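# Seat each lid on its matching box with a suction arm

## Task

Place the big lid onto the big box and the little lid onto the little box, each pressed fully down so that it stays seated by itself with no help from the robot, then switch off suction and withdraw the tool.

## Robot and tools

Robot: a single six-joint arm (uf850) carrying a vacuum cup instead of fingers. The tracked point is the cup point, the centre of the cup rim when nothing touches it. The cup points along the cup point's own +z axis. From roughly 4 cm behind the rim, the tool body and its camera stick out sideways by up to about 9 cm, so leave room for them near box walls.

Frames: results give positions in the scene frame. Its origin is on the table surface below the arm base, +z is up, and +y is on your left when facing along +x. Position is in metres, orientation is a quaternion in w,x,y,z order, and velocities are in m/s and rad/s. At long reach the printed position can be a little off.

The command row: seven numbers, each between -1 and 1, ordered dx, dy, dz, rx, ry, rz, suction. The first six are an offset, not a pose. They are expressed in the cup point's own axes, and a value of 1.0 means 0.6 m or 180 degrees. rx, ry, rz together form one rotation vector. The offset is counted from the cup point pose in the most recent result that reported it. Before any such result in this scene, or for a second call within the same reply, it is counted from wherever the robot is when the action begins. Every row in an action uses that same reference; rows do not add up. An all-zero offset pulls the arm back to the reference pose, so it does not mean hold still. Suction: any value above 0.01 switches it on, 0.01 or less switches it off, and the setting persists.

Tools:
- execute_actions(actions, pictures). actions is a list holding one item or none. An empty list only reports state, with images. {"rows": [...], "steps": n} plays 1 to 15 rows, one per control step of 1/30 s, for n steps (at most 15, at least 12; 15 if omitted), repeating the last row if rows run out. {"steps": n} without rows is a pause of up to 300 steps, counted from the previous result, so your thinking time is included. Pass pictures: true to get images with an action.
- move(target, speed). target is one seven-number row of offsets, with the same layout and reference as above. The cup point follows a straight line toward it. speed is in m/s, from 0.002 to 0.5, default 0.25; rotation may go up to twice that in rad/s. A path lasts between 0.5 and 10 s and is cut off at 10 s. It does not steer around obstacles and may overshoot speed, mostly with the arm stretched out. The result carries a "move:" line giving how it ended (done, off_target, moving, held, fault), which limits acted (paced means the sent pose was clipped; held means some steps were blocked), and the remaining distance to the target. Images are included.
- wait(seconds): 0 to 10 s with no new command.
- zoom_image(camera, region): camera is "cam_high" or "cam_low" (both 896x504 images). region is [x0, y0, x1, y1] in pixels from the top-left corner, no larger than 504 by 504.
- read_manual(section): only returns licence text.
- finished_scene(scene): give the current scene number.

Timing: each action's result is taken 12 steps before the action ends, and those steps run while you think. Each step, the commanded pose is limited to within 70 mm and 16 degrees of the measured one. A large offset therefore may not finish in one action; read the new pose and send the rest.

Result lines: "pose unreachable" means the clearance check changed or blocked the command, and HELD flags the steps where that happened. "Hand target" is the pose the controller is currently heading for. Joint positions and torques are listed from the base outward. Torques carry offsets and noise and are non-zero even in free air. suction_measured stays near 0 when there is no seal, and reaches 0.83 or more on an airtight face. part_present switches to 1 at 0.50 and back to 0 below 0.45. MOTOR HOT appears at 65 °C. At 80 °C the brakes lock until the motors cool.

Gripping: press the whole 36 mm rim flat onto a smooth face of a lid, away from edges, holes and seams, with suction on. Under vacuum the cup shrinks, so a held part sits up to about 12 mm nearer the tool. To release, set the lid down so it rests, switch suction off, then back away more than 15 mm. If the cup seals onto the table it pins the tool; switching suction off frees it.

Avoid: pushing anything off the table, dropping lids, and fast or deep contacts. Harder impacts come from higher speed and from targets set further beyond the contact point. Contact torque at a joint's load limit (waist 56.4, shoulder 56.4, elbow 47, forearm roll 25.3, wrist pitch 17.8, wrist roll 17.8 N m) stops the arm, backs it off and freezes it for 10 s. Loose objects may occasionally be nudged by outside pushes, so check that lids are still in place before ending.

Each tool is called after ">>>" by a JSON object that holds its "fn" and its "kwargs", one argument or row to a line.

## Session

>>> {"fn": "execute_actions", "kwargs": {
  "actions": []
}}

Scene clock: 0.00 s of 6200.00 s.
end_effector_position=(+0.6015, +0.0247, +0.3460) suction_measured=0.00 part_present=0 end_effector_quat_wxyz=(-0.005, -0.022, +1.000, +0.007) end_effector_velocity=(-0.000, -0.001, +0.000) end_effector_angular_velocity=(-0.000, +0.001, -0.002)
Joint positions: [ 0.003 -0.535 -1.293 -0.    -0.761 -1.568]
Joint velocities: [-0.001  0.     0.    -0.    -0.001  0.   ]
Joint torques (N m, as the arm reports them, + toward a larger angle): no reading
Motor temperatures (°C, as the motors report them): [28 26 29 28 32 32]
Hand target: +0.602, +0.025, +0.346; -0.005, -0.022, +1.000, +0.007

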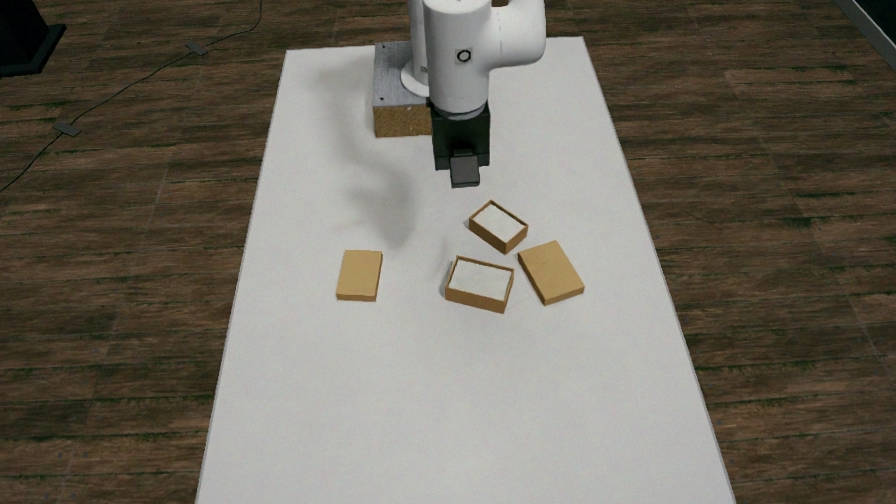

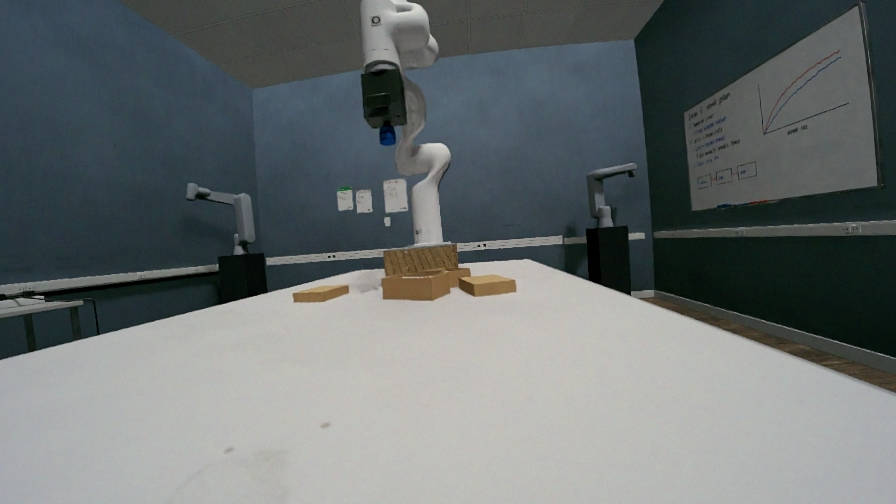

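Same camera pose apparently.

>>> {"fn": "zoom_image", "kwargs": {
  "camera": "cam_high",
  "region": [435,240,525,320]
}}

>>> {"fn": "zoom_image", "kwargs": {
  "camera": "cam_high",
  "region": [505,230,595,310]
}}

>>> {"fn": "zoom_image", "kwargs": {
  "camera": "cam_high",
  "region": [315,235,405,310]
}}

>>> {"fn": "zoom_image", "kwargs": {
  "camera": "cam_high",
  "region": [455,185,545,265]
}}

>>> {"fn": "zoom_image", "kwargs": {
  "camera": "cam_low",
  "region": [370,240,490,310]
}}

Region (435, 240, 525, 320) of cam_high's 896x504 image, scaled by 5.600, with more detail than that image has.

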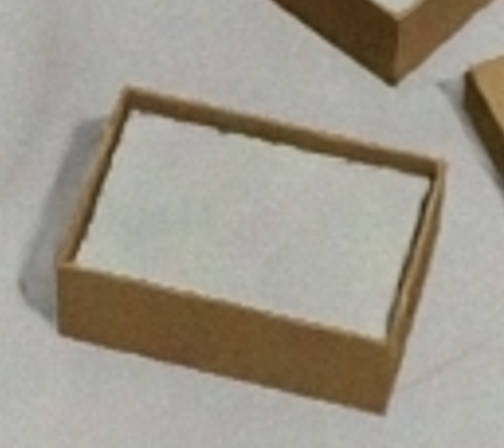

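Region (505, 230, 595, 310) of cam_high's 896x504 image, scaled by 5.600, with more detail than that image has.

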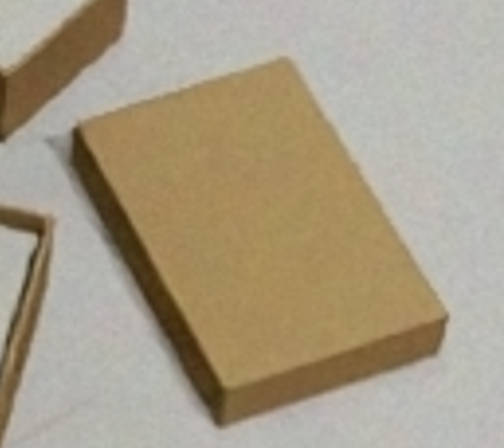

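Region (315, 235, 405, 310) of cam_high's 896x504 image, scaled by 5.600, with more detail than that image has.

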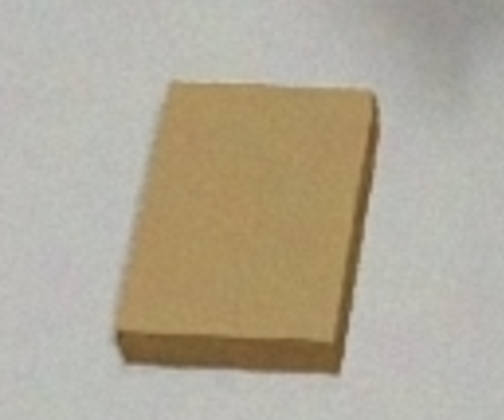

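Region (455, 185, 545, 265) of cam_high's 896x504 image, scaled by 5.600, with more detail than that image has.

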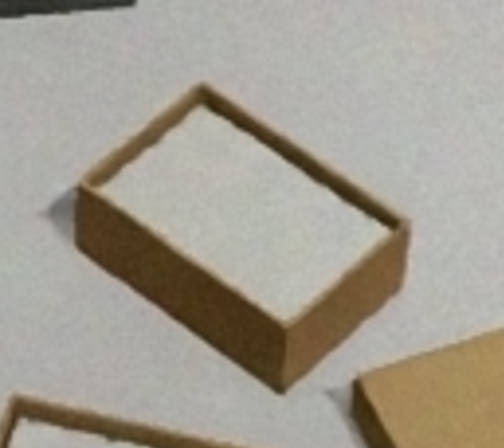

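Region (370, 240, 490, 310) of cam_low's 896x504 image, scaled by 4.200, with more detail than that image has; it fills the top 294 rows of this view, and the rest is white.

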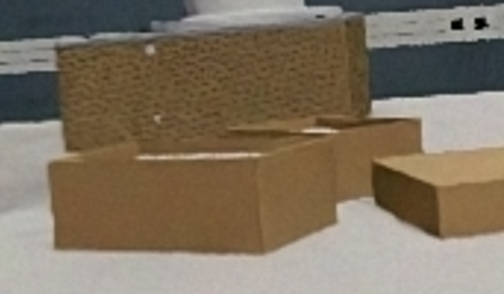

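>>> {"fn": "move", "kwargs": {
  "target": [0.094,-0.361,0.508,0.0045,-0.003,0,0],
  "speed": 0.35
}}

>>> {"fn": "move", "kwargs": {
  "target": [0,0,0.036,0,0,0,1],
  "speed": 0.03
}}

>>> {"fn": "move", "kwargs": {
  "target": [0,0,-0.11,0,0,0,1],
  "speed": 0.15
}}

>>> {"fn": "move", "kwargs": {
  "target": [0.158,0.516,0.035,0,0,-0.278,1]
}}

>>> {"fn": "zoom_image", "kwargs": {
  "camera": "cam_high",
  "region": [455,185,545,265]
}}

>>> {"fn": "zoom_image", "kwargs": {
  "camera": "cam_low",
  "region": [405,235,485,295]
}}

Scene clock: 4.33 s of 6200.00 s.
end_effector_position=(+0.5523, -0.1897, +0.0388) suction_measured=0.00 part_present=0 end_effector_quat_wxyz=(-0.000, -0.022, +1.000, +0.000) end_effector_velocity=(-0.001, -0.000, -0.003) end_effector_angular_velocity=(+0.002, +0.003, -0.001)
Joint positions: [-0.371 -1.026 -1.269 -0.043 -0.231 -1.901]
Joint velocities: [-0.002 -0.005 -0.002  0.004 -0.    -0.004]
Joint torques (N m, as the arm reports them, + toward a larger angle): [  4.22  60.12 -15.82  -1.85   0.33  -0.02]
Motor temperatures (°C, as the motors report them): [28 26 29 28 32 32]
Hand target: +0.552, -0.190, +0.038; -0.000, -0.022, +1.000, +0.001
Off the commanded pose: 0.001 m, 0 deg.
Kept back: nothing.
move: done

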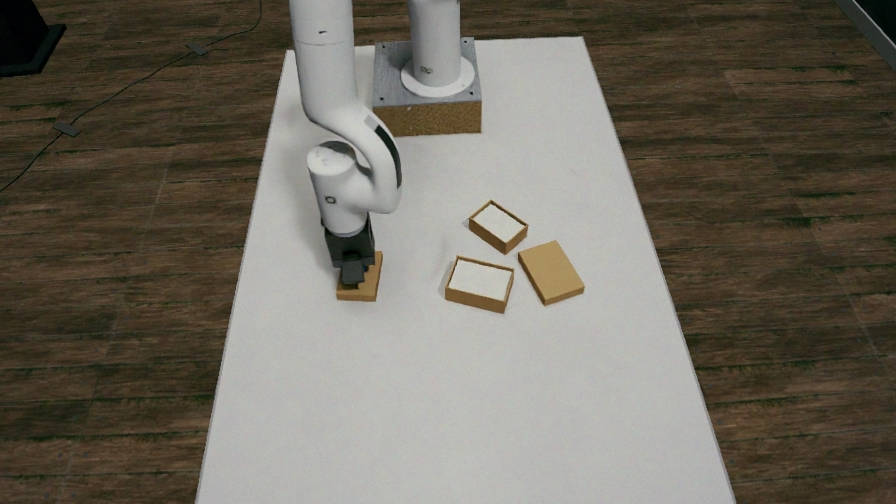

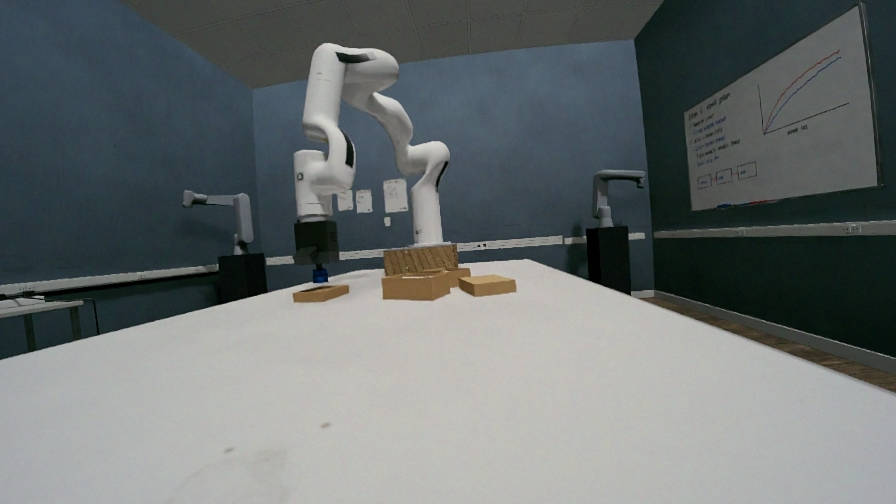

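Scene clock: 5.33 s of 6200.00 s.
end_effector_position=(+0.5523, -0.1897, +0.0174) suction_measured=0.93 part_present=1 end_effector_quat_wxyz=(-0.000, -0.022, +1.000, +0.000) end_effector_velocity=(+0.001, +0.000, -0.001) end_effector_angular_velocity=(-0.000, -0.001, +0.001)
Joint positions: [-0.372 -1.073 -1.293 -0.048 -0.208 -1.896]
Joint velocities: [ 0.001 -0.002 -0.002 -0.001  0.002  0.   ]
Joint torques (N m, as the arm reports them, + toward a larger angle): [  4.05  60.36 -15.56  -1.86   0.4   -0.02]
Motor temperatures (°C, as the motors report them): [28 26 29 28 32 32]
Hand target: +0.552, -0.190, +0.017; -0.000, -0.022, +1.000, +0.000
Off the commanded pose: 0.000 m, 0 deg.
Kept back: nothing.
move: done

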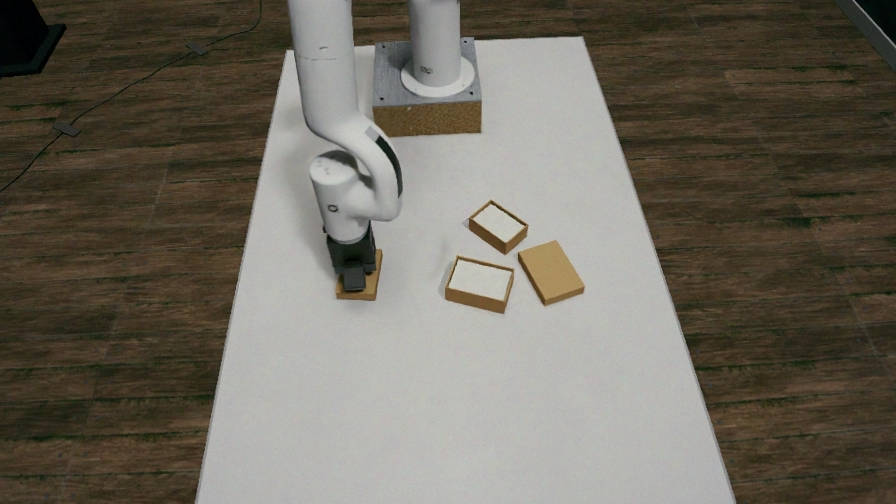

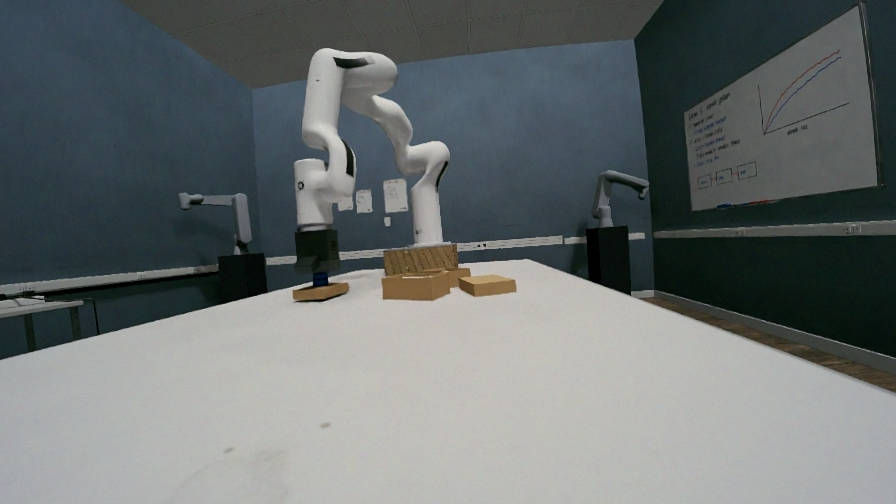

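Scene clock: 6.20 s of 6200.00 s.
end_effector_position=(+0.5522, -0.1897, +0.0830) suction_measured=0.96 part_present=1 end_effector_quat_wxyz=(-0.000, -0.022, +1.000, +0.000) end_effector_velocity=(+0.001, -0.000, +0.002) end_effector_angular_velocity=(-0.001, -0.003, -0.000)
Joint positions: [-0.371 -0.932 -1.229 -0.035 -0.285 -1.908]
Joint velocities: [ 0.     0.004 -0.     0.    -0.002  0.   ]
Joint torques (N m, as the arm reports them, + toward a larger angle): [  4.22  57.53 -16.88  -1.94   0.3    0.01]
Motor temperatures (°C, as the motors report them): [28 26 29 28 32 32]
Hand target: +0.552, -0.190, +0.083; -0.000, -0.022, +1.000, +0.000
Off the commanded pose: 0.000 m, 0 deg.
Kept back: nothing.
move: done

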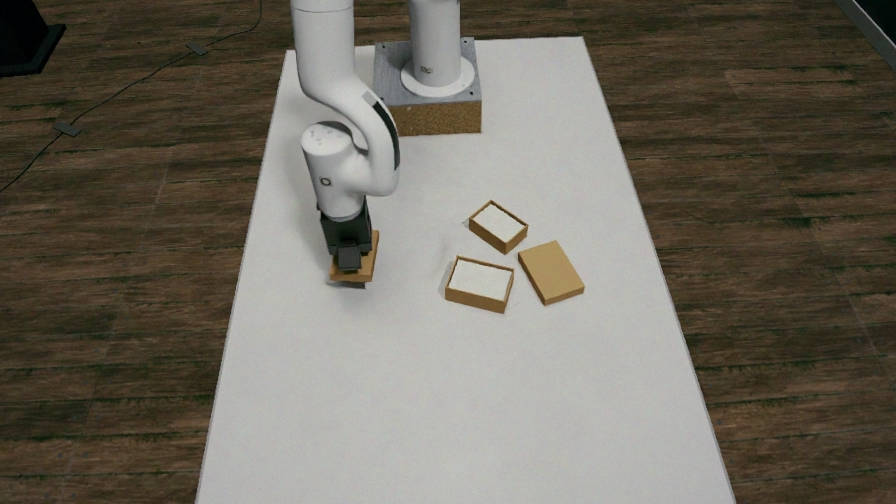

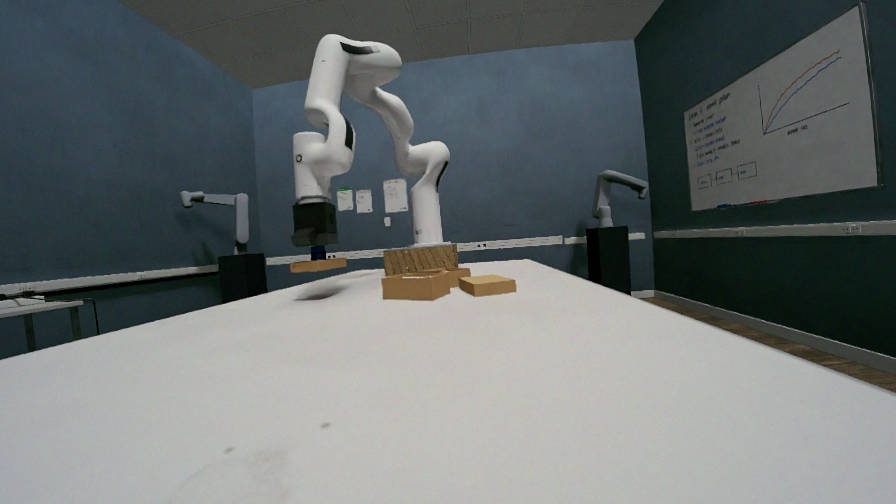

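Scene clock: 8.43 s of 6200.00 s.
end_effector_position=(+0.4431, +0.1146, +0.0623) suction_measured=0.96 part_present=1 end_effector_quat_wxyz=(-0.001, -0.443, +0.897, +0.002) end_effector_velocity=(-0.001, +0.002, -0.000) end_effector_angular_velocity=(-0.006, -0.001, +0.006)
Joint positions: [ 0.214 -0.834 -0.878 -0.271 -0.043 -1.959]
Joint velocities: [ 0.008 -0.001  0.001 -0.138 -0.001  0.14 ]
Joint torques (N m, as the arm reports them, + toward a larger angle): [  2.95  48.77 -12.    -2.17   0.42  -0.02]
Motor temperatures (°C, as the motors report them): [28 26 29 28 32 32]
Hand target: +0.443, +0.115, +0.062; -0.001, -0.443, +0.897, +0.002
Off the commanded pose: 0.001 m, 0 deg.
Kept back: nothing.
move: done

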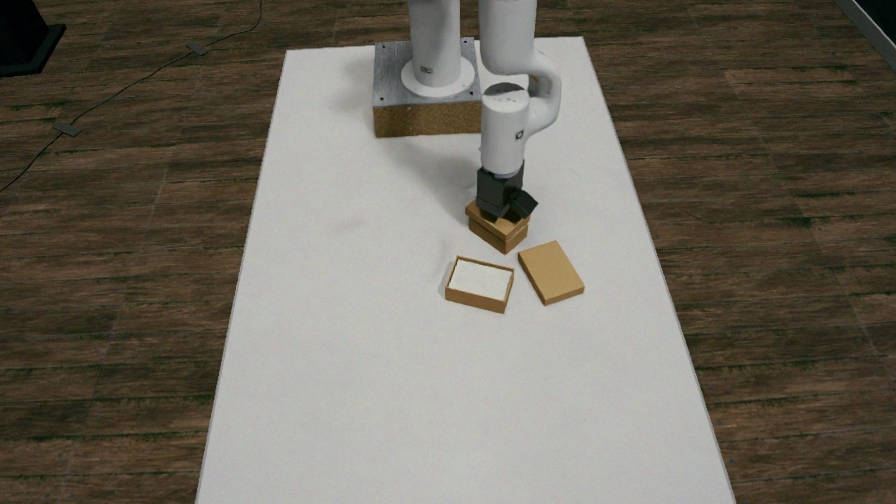

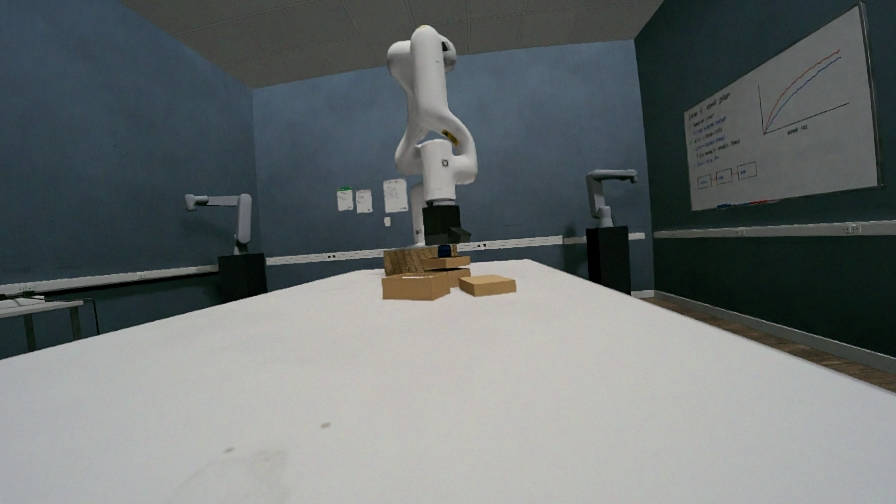

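Region (455, 185, 545, 265) of cam_high's 896x504 image, scaled by 5.600, with more detail than that image has.

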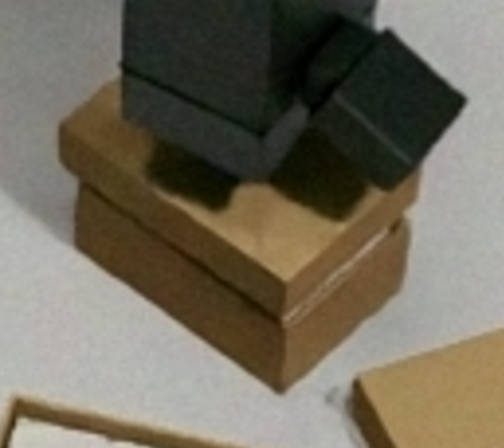

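Region (405, 235, 485, 295) of cam_low's 896x504 image, scaled by 6.300, with more detail than that image has; it fills the top 378 rows of this view, and the rest is white.

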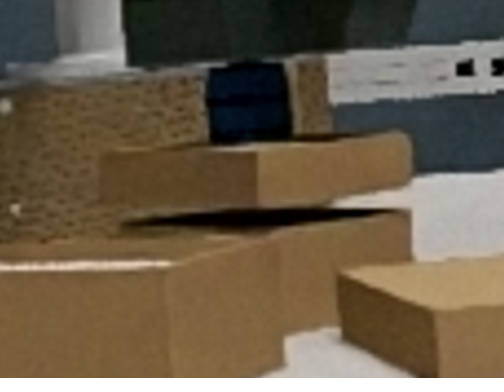

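>>> {"fn": "move", "kwargs": {
  "target": [-0.0037,0.0018,0.013,0,0,0,1],
  "speed": 0.03
}}

>>> {"fn": "zoom_image", "kwargs": {
  "camera": "cam_high",
  "region": [455,185,545,265]
}}

>>> {"fn": "zoom_image", "kwargs": {
  "camera": "cam_low",
  "region": [405,235,485,295]
}}

Scene clock: 10.07 s of 6200.00 s.
end_effector_position=(+0.4436, +0.1170, +0.0546) suction_measured=0.96 part_present=1 end_effector_quat_wxyz=(-0.001, -0.443, +0.897, +0.003) end_effector_velocity=(+0.001, +0.000, -0.000) end_effector_angular_velocity=(-0.000, -0.002, -0.001)
Joint positions: [ 0.218 -0.855 -0.889 -0.311 -0.033 -1.915]
Joint velocities: [ 0.    -0.001 -0.001 -0.043  0.002  0.044]
Joint torques (N m, as the arm reports them, + toward a larger angle): [  4.09  48.85 -11.85  -2.31   0.35   0.  ]
Motor temperatures (°C, as the motors report them): [28 26 29 28 32 32]
Hand target: +0.444, +0.117, +0.054; -0.001, -0.443, +0.897, +0.003
Off the commanded pose: 0.000 m, 0 deg.
Kept back: nothing.
move: done

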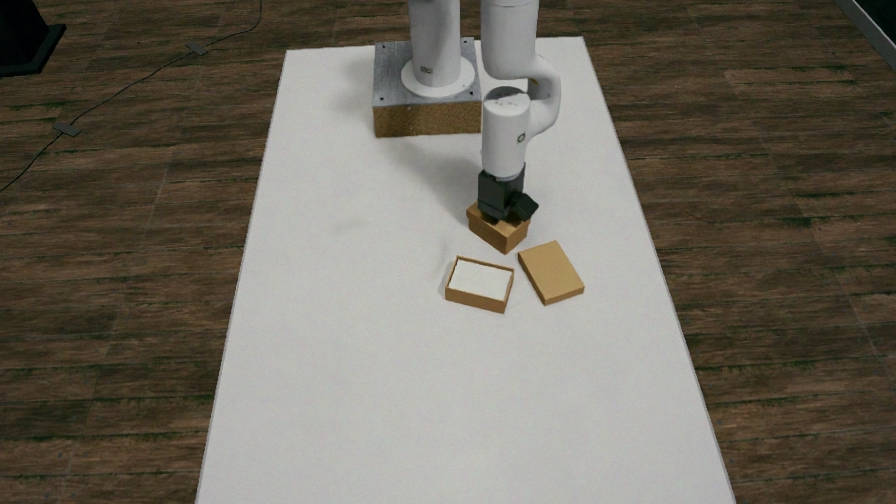

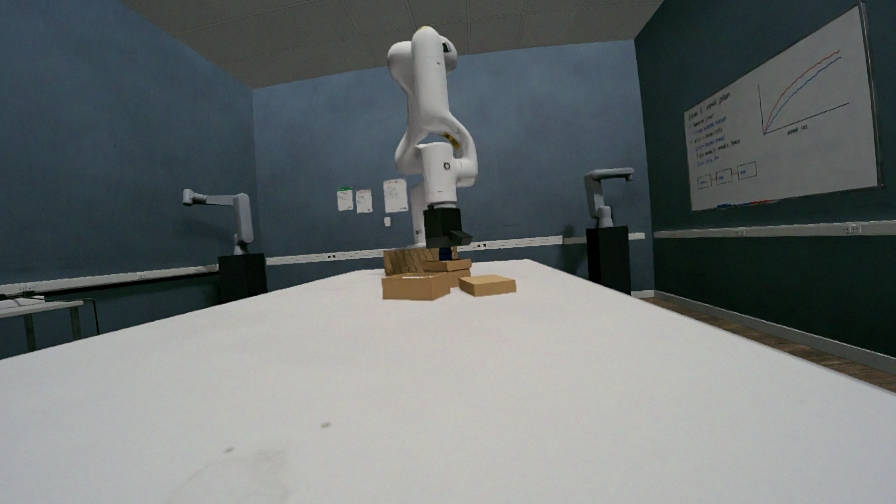

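Region (455, 185, 545, 265) of cam_high's 896x504 image, scaled by 5.600, with more detail than that image has.

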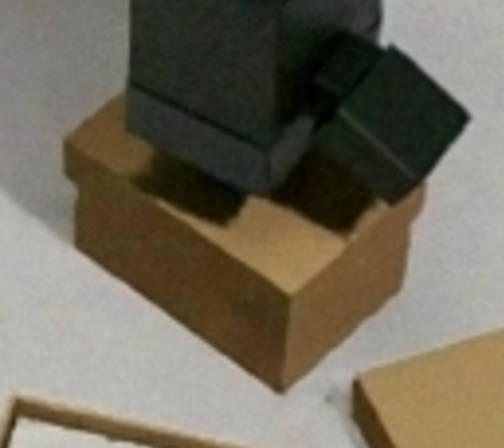

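Region (405, 235, 485, 295) of cam_low's 896x504 image, scaled by 6.300, with more detail than that image has; it fills the top 378 rows of this view, and the rest is white.

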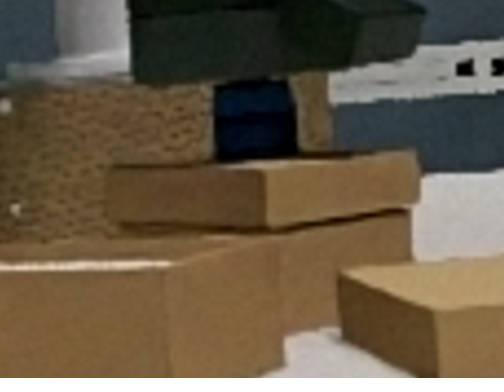

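>>> {"fn": "move", "kwargs": {
  "target": [0,0,0.011,0,0,0,1],
  "speed": 0.02
}}

>>> {"fn": "zoom_image", "kwargs": {
  "camera": "cam_low",
  "region": [405,235,485,295]
}}

Scene clock: 11.00 s of 6200.00 s.
end_effector_position=(+0.4437, +0.1171, +0.0482) suction_measured=0.98 part_present=1 end_effector_quat_wxyz=(-0.001, -0.443, +0.897, +0.004) end_effector_velocity=(+0.000, -0.000, -0.001) end_effector_angular_velocity=(+0.000, -0.001, -0.001)
Joint positions: [ 0.217 -0.872 -0.896 -0.343 -0.025 -1.885]
Joint velocities: [-0.    -0.004 -0.001 -0.048  0.004  0.048]
Joint torques (N m, as the arm reports them, + toward a larger angle): [  4.7   43.15 -10.53  -2.76   0.25  -0.26]
Motor temperatures (°C, as the motors report them): [28 26 29 28 32 32]
Hand target: +0.444, +0.117, +0.048; -0.001, -0.443, +0.897, +0.004
Off the commanded pose: 0.000 m, 0 deg.
Kept back: nothing.
move: done

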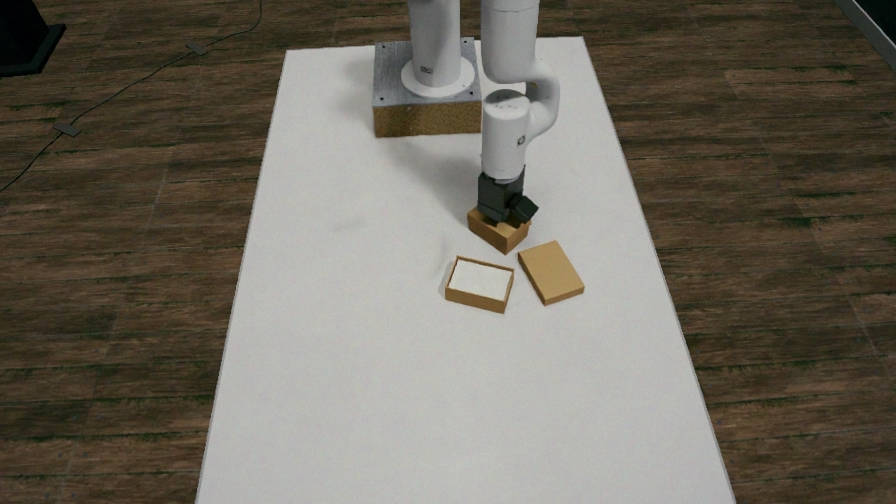

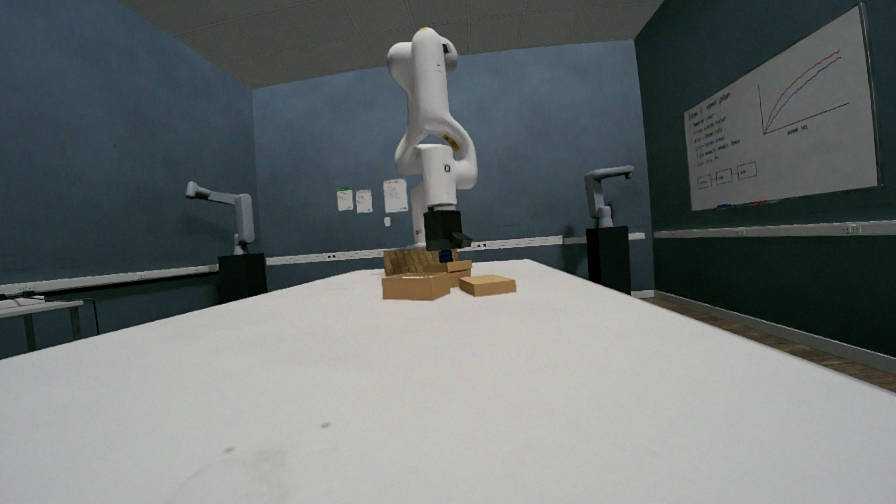

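Region (405, 235, 485, 295) of cam_low's 896x504 image, scaled by 6.300, with more detail than that image has; it fills the top 378 rows of this view, and the rest is white.

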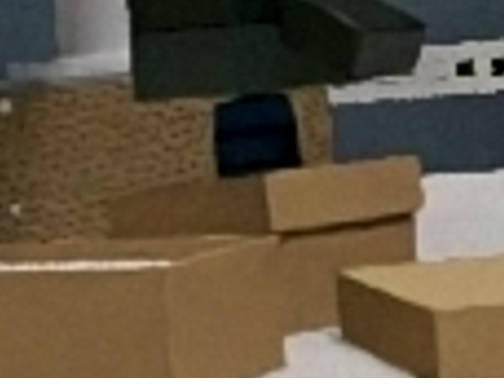

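>>> {"fn": "move", "kwargs": {
  "target": [0,0,-0.011,0,0,0,1],
  "speed": 0.03
}}

>>> {"fn": "move", "kwargs": {
  "target": [-0.0035,-0.0027,0,0,0,0,1],
  "speed": 0.03
}}

>>> {"fn": "move", "kwargs": {
  "target": [0,0,0.011,0,0,0,1],
  "speed": 0.02
}}

>>> {"fn": "zoom_image", "kwargs": {
  "camera": "cam_low",
  "region": [405,235,485,295]
}}

Scene clock: 12.27 s of 6200.00 s.
end_effector_position=(+0.4435, +0.1170, +0.0545) suction_measured=0.96 part_present=1 end_effector_quat_wxyz=(-0.001, -0.443, +0.897, +0.003) end_effector_velocity=(+0.001, +0.000, +0.002) end_effector_angular_velocity=(+0.002, -0.001, +0.000)
Joint positions: [ 0.218 -0.855 -0.889 -0.317 -0.033 -1.909]
Joint velocities: [-0.001  0.004 -0.     0.067 -0.002 -0.068]
Joint torques (N m, as the arm reports them, + toward a larger angle): [  4.21  48.97 -11.71  -2.78   0.35  -0.04]
Motor temperatures (°C, as the motors report them): [28 26 29 28 32 32]
Hand target: +0.444, +0.117, +0.055; -0.001, -0.443, +0.897, +0.003
Off the commanded pose: 0.000 m, 0 deg.
Kept back: nothing.
move: done

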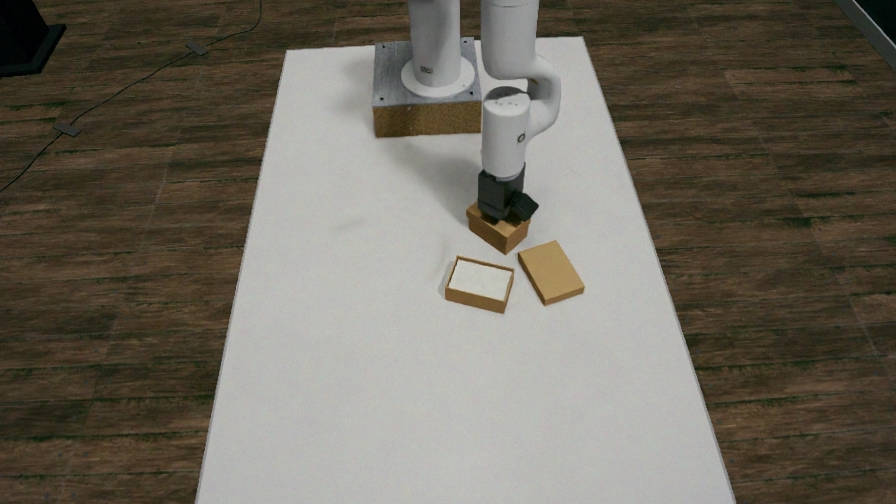

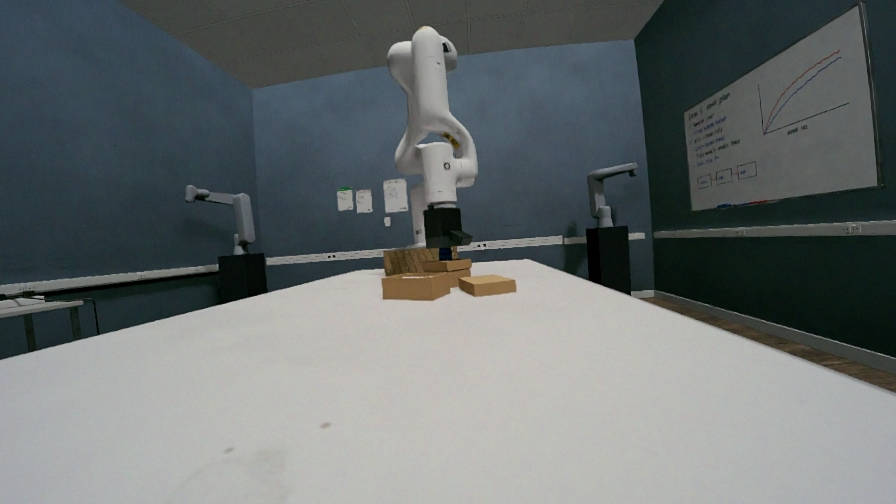

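Scene clock: 12.97 s of 6200.00 s.
end_effector_position=(+0.4460, +0.1177, +0.0545) suction_measured=0.96 part_present=1 end_effector_quat_wxyz=(-0.001, -0.443, +0.897, +0.003) end_effector_velocity=(+0.000, +0.001, -0.000) end_effector_angular_velocity=(+0.001, +0.001, +0.002)
Joint positions: [ 0.219 -0.858 -0.896 -0.3   -0.038 -1.926]
Joint velocities: [ 0.001 -0.001 -0.001  0.029 -0.    -0.031]
Joint torques (N m, as the arm reports them, + toward a larger angle): [  4.14  49.22 -11.88  -1.3    0.37   0.1 ]
Motor temperatures (°C, as the motors report them): [28 26 29 28 32 32]
Hand target: +0.446, +0.118, +0.054; -0.001, -0.443, +0.897, +0.003
Off the commanded pose: 0.000 m, 0 deg.
Kept back: nothing.
move: done

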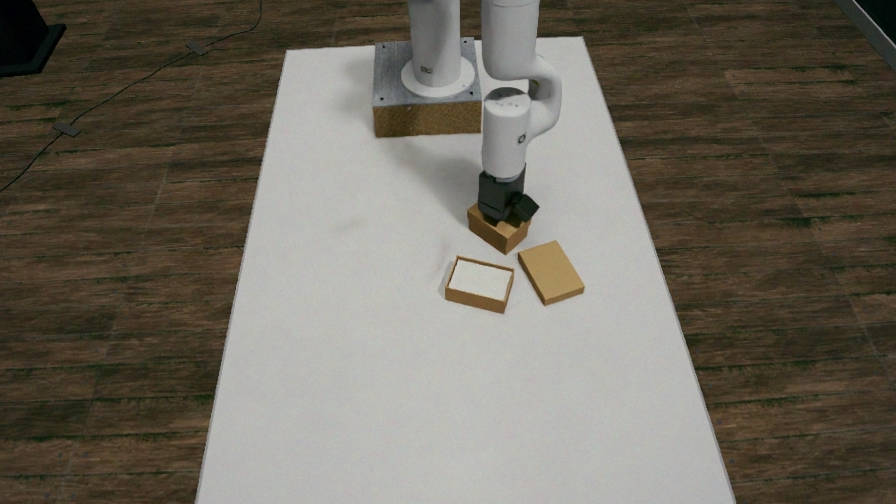

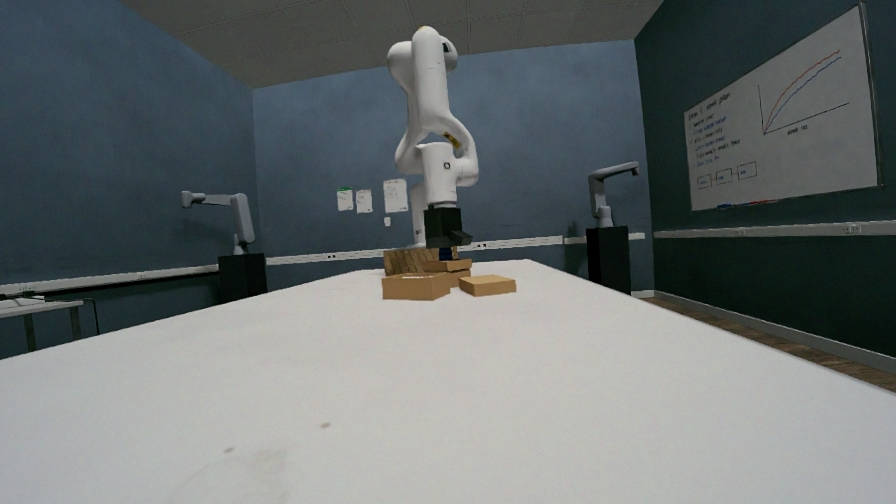

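Scene clock: 13.67 s of 6200.00 s.
end_effector_position=(+0.4460, +0.1177, +0.0480) suction_measured=0.96 part_present=1 end_effector_quat_wxyz=(-0.001, -0.443, +0.897, +0.004) end_effector_velocity=(+0.001, +0.000, -0.000) end_effector_angular_velocity=(-0.000, -0.002, -0.000)
Joint positions: [ 0.217 -0.874 -0.903 -0.329 -0.029 -1.898]
Joint velocities: [ 0.    -0.001 -0.001 -0.053  0.002  0.053]
Joint torques (N m, as the arm reports them, + toward a larger angle): [  4.19  48.58 -11.74  -2.29   0.53  -0.12]
Motor temperatures (°C, as the motors report them): [28 26 29 28 32 32]
Hand target: +0.446, +0.118, +0.048; -0.001, -0.443, +0.897, +0.004
Off the commanded pose: 0.000 m, 0 deg.
Kept back: nothing.
move: done

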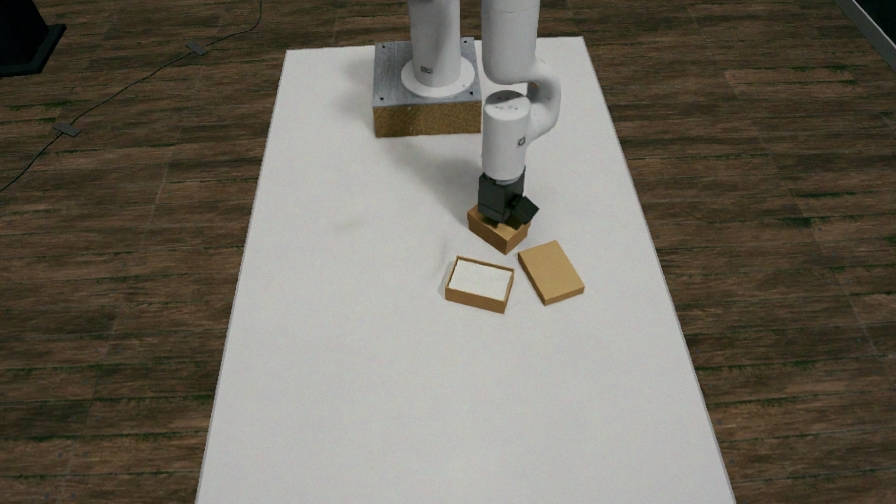

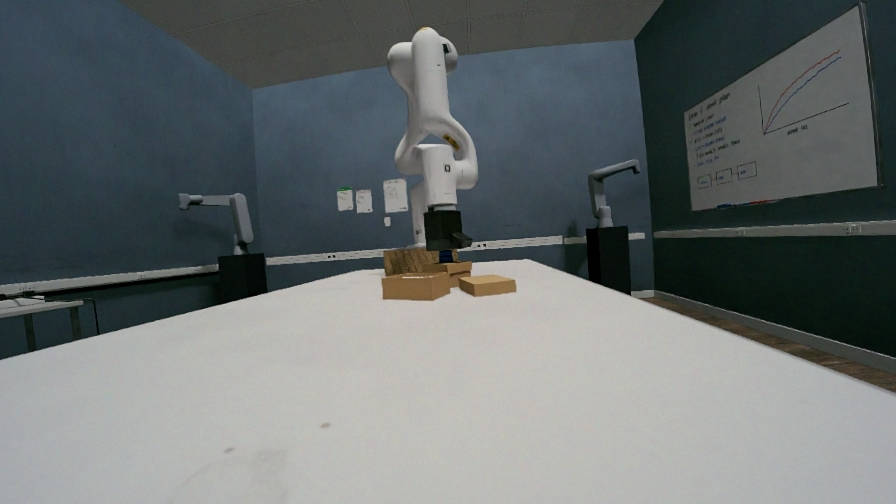

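Region (405, 235, 485, 295) of cam_low's 896x504 image, scaled by 6.300, with more detail than that image has; it fills the top 378 rows of this view, and the rest is white.

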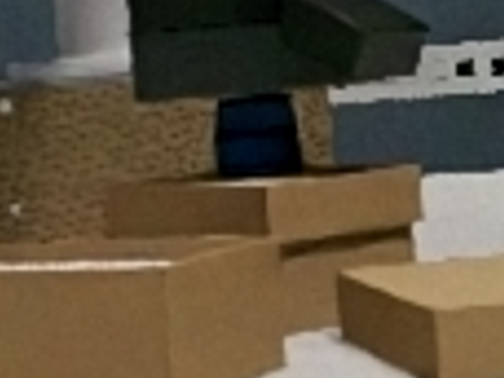

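>>> {"fn": "move", "kwargs": {
  "target": [0,0,0.0265,0,0,0,1],
  "speed": 0.025
}}

>>> {"fn": "move", "kwargs": {
  "target": [0,0,0,0,0,0,0]
}}

>>> {"fn": "move", "kwargs": {
  "target": [0,0,-0.07,0,0,0,0],
  "speed": 0.15
}}

Scene clock: 14.93 s of 6200.00 s.
end_effector_position=(+0.4460, +0.1178, +0.0323) suction_measured=0.96 part_present=1 end_effector_quat_wxyz=(-0.002, -0.443, +0.897, +0.007) end_effector_velocity=(+0.001, +0.000, -0.001) end_effector_angular_velocity=(+0.000, -0.001, +0.001)
Joint positions: [ 0.214 -0.915 -0.922 -0.38  -0.01  -1.85 ]
Joint velocities: [-0.    -0.002 -0.002 -0.04   0.001  0.04 ]
Joint torques (N m, as the arm reports them, + toward a larger angle): [  3.93  47.62 -11.22  -1.85   0.72   0.09]
Motor temperatures (°C, as the motors report them): [28 26 29 28 32 32]
Hand target: +0.446, +0.118, +0.032; -0.002, -0.443, +0.897, +0.007
Off the commanded pose: 0.000 m, 0 deg.
Kept back: nothing.
move: done

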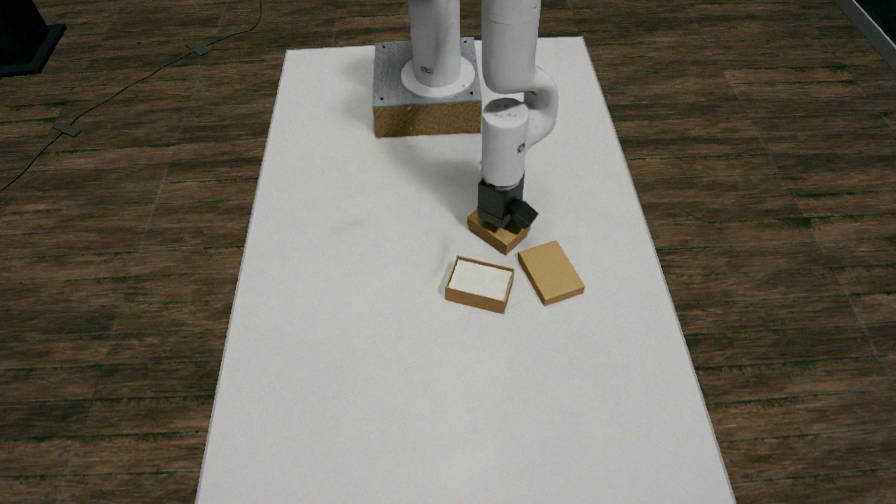

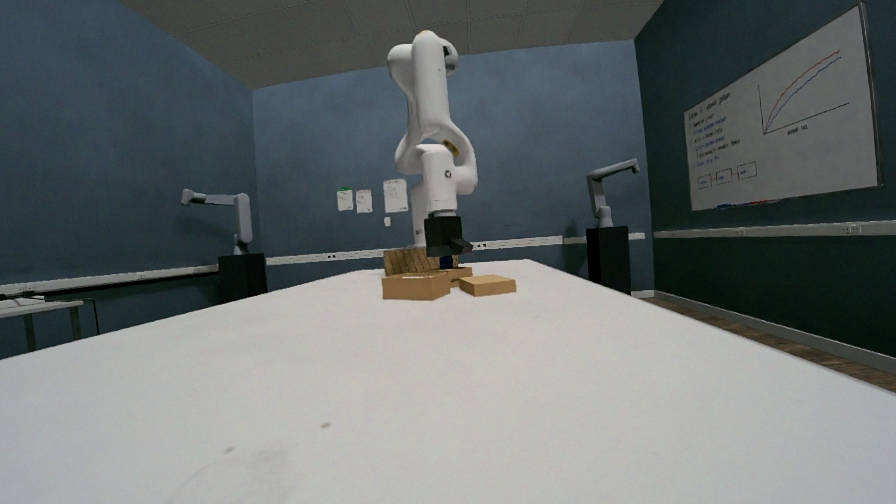

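Scene clock: 15.43 s of 6200.00 s.
end_effector_position=(+0.4462, +0.1179, +0.0324) suction_measured=0.00 part_present=0 end_effector_quat_wxyz=(-0.002, -0.443, +0.897, +0.007) end_effector_velocity=(-0.001, -0.000, -0.000) end_effector_angular_velocity=(-0.000, +0.002, +0.001)
Joint positions: [ 0.214 -0.915 -0.922 -0.382 -0.01  -1.849]
Joint velocities: [ 0.    -0.001  0.001 -0.    -0.    -0.   ]
Joint torques (N m, as the arm reports them, + toward a larger angle): [ 3.75 39.89 -9.25 -2.27  0.63 -0.05]
Motor temperatures (°C, as the motors report them): [28 26 29 28 32 32]
Hand target: +0.446, +0.118, +0.032; -0.002, -0.443, +0.897, +0.007
Off the commanded pose: 0.000 m, 0 deg.
Kept back: nothing.
move: done

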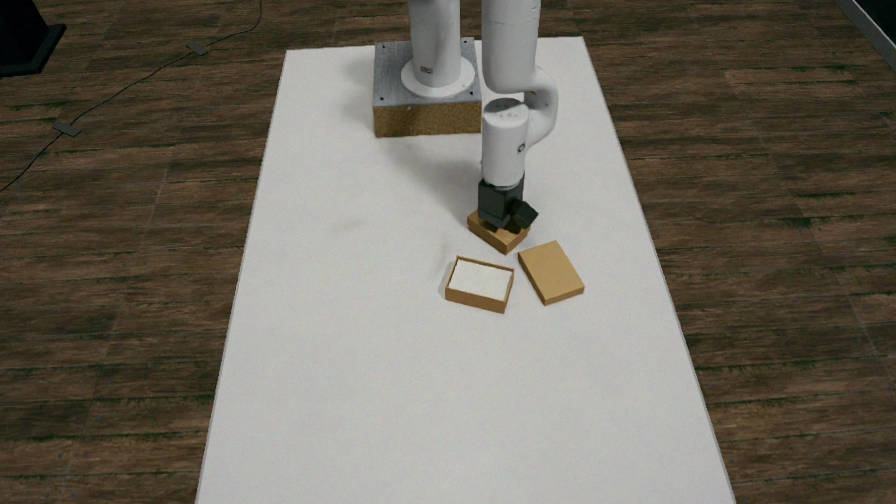

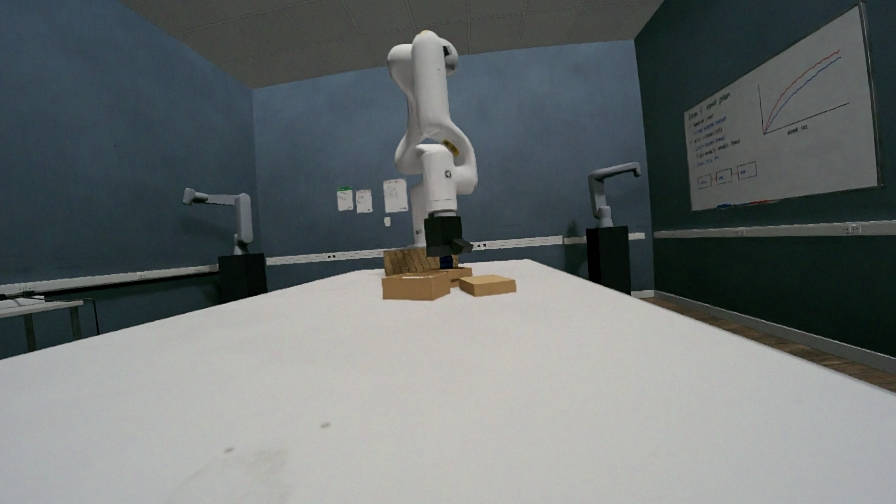

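Scene clock: 16.27 s of 6200.00 s.
end_effector_position=(+0.4464, +0.1174, +0.0741) suction_measured=0.00 part_present=0 end_effector_quat_wxyz=(-0.001, -0.443, +0.897, +0.000) end_effector_velocity=(+0.001, +0.000, +0.002) end_effector_angular_velocity=(+0.013, +0.015, +0.001)
Joint positions: [ 0.221 -0.808 -0.877 -0.231 -0.068 -1.992]
Joint velocities: [-0.008  0.002 -0.008  0.303 -0.017 -0.313]
Joint torques (N m, as the arm reports them, + toward a larger angle): [  3.06  47.63 -11.87  -2.45   0.2   -0.1 ]
Motor temperatures (°C, as the motors report them): [28 26 29 28 32 32]
Hand target: +0.447, +0.117, +0.074; -0.001, -0.443, +0.897, +0.001
Off the commanded pose: 0.000 m, 1 deg.
Kept back: nothing.
move: done

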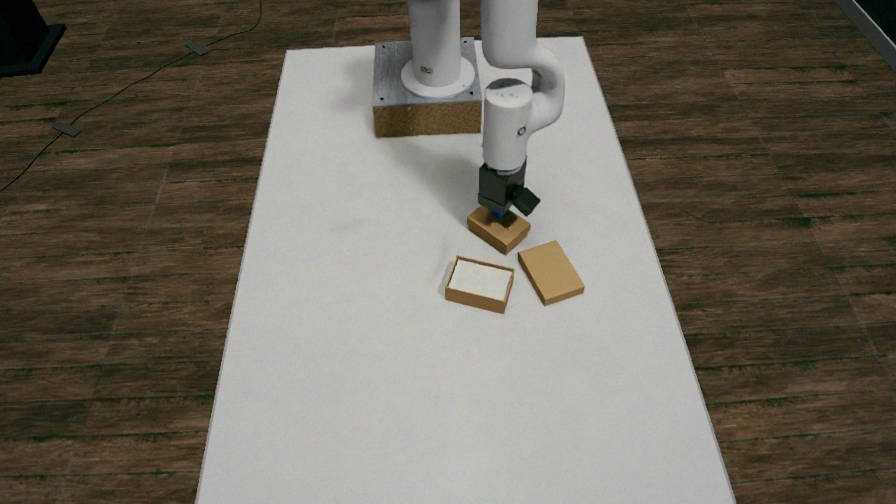

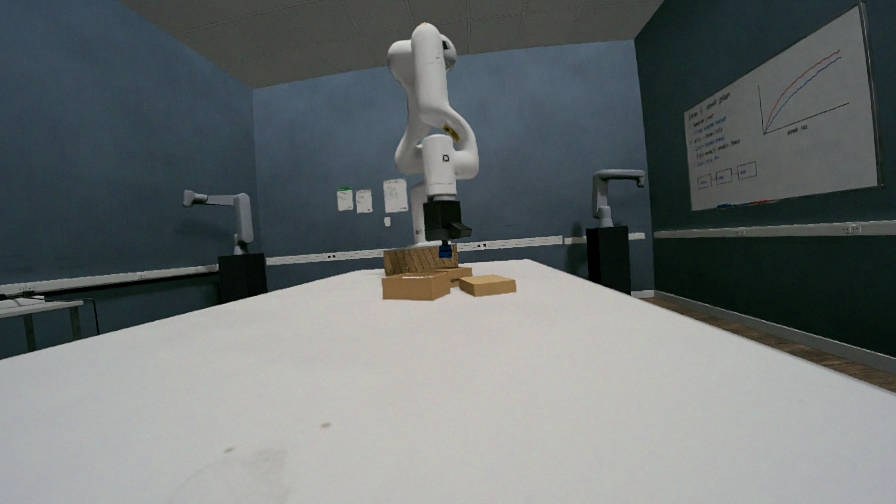

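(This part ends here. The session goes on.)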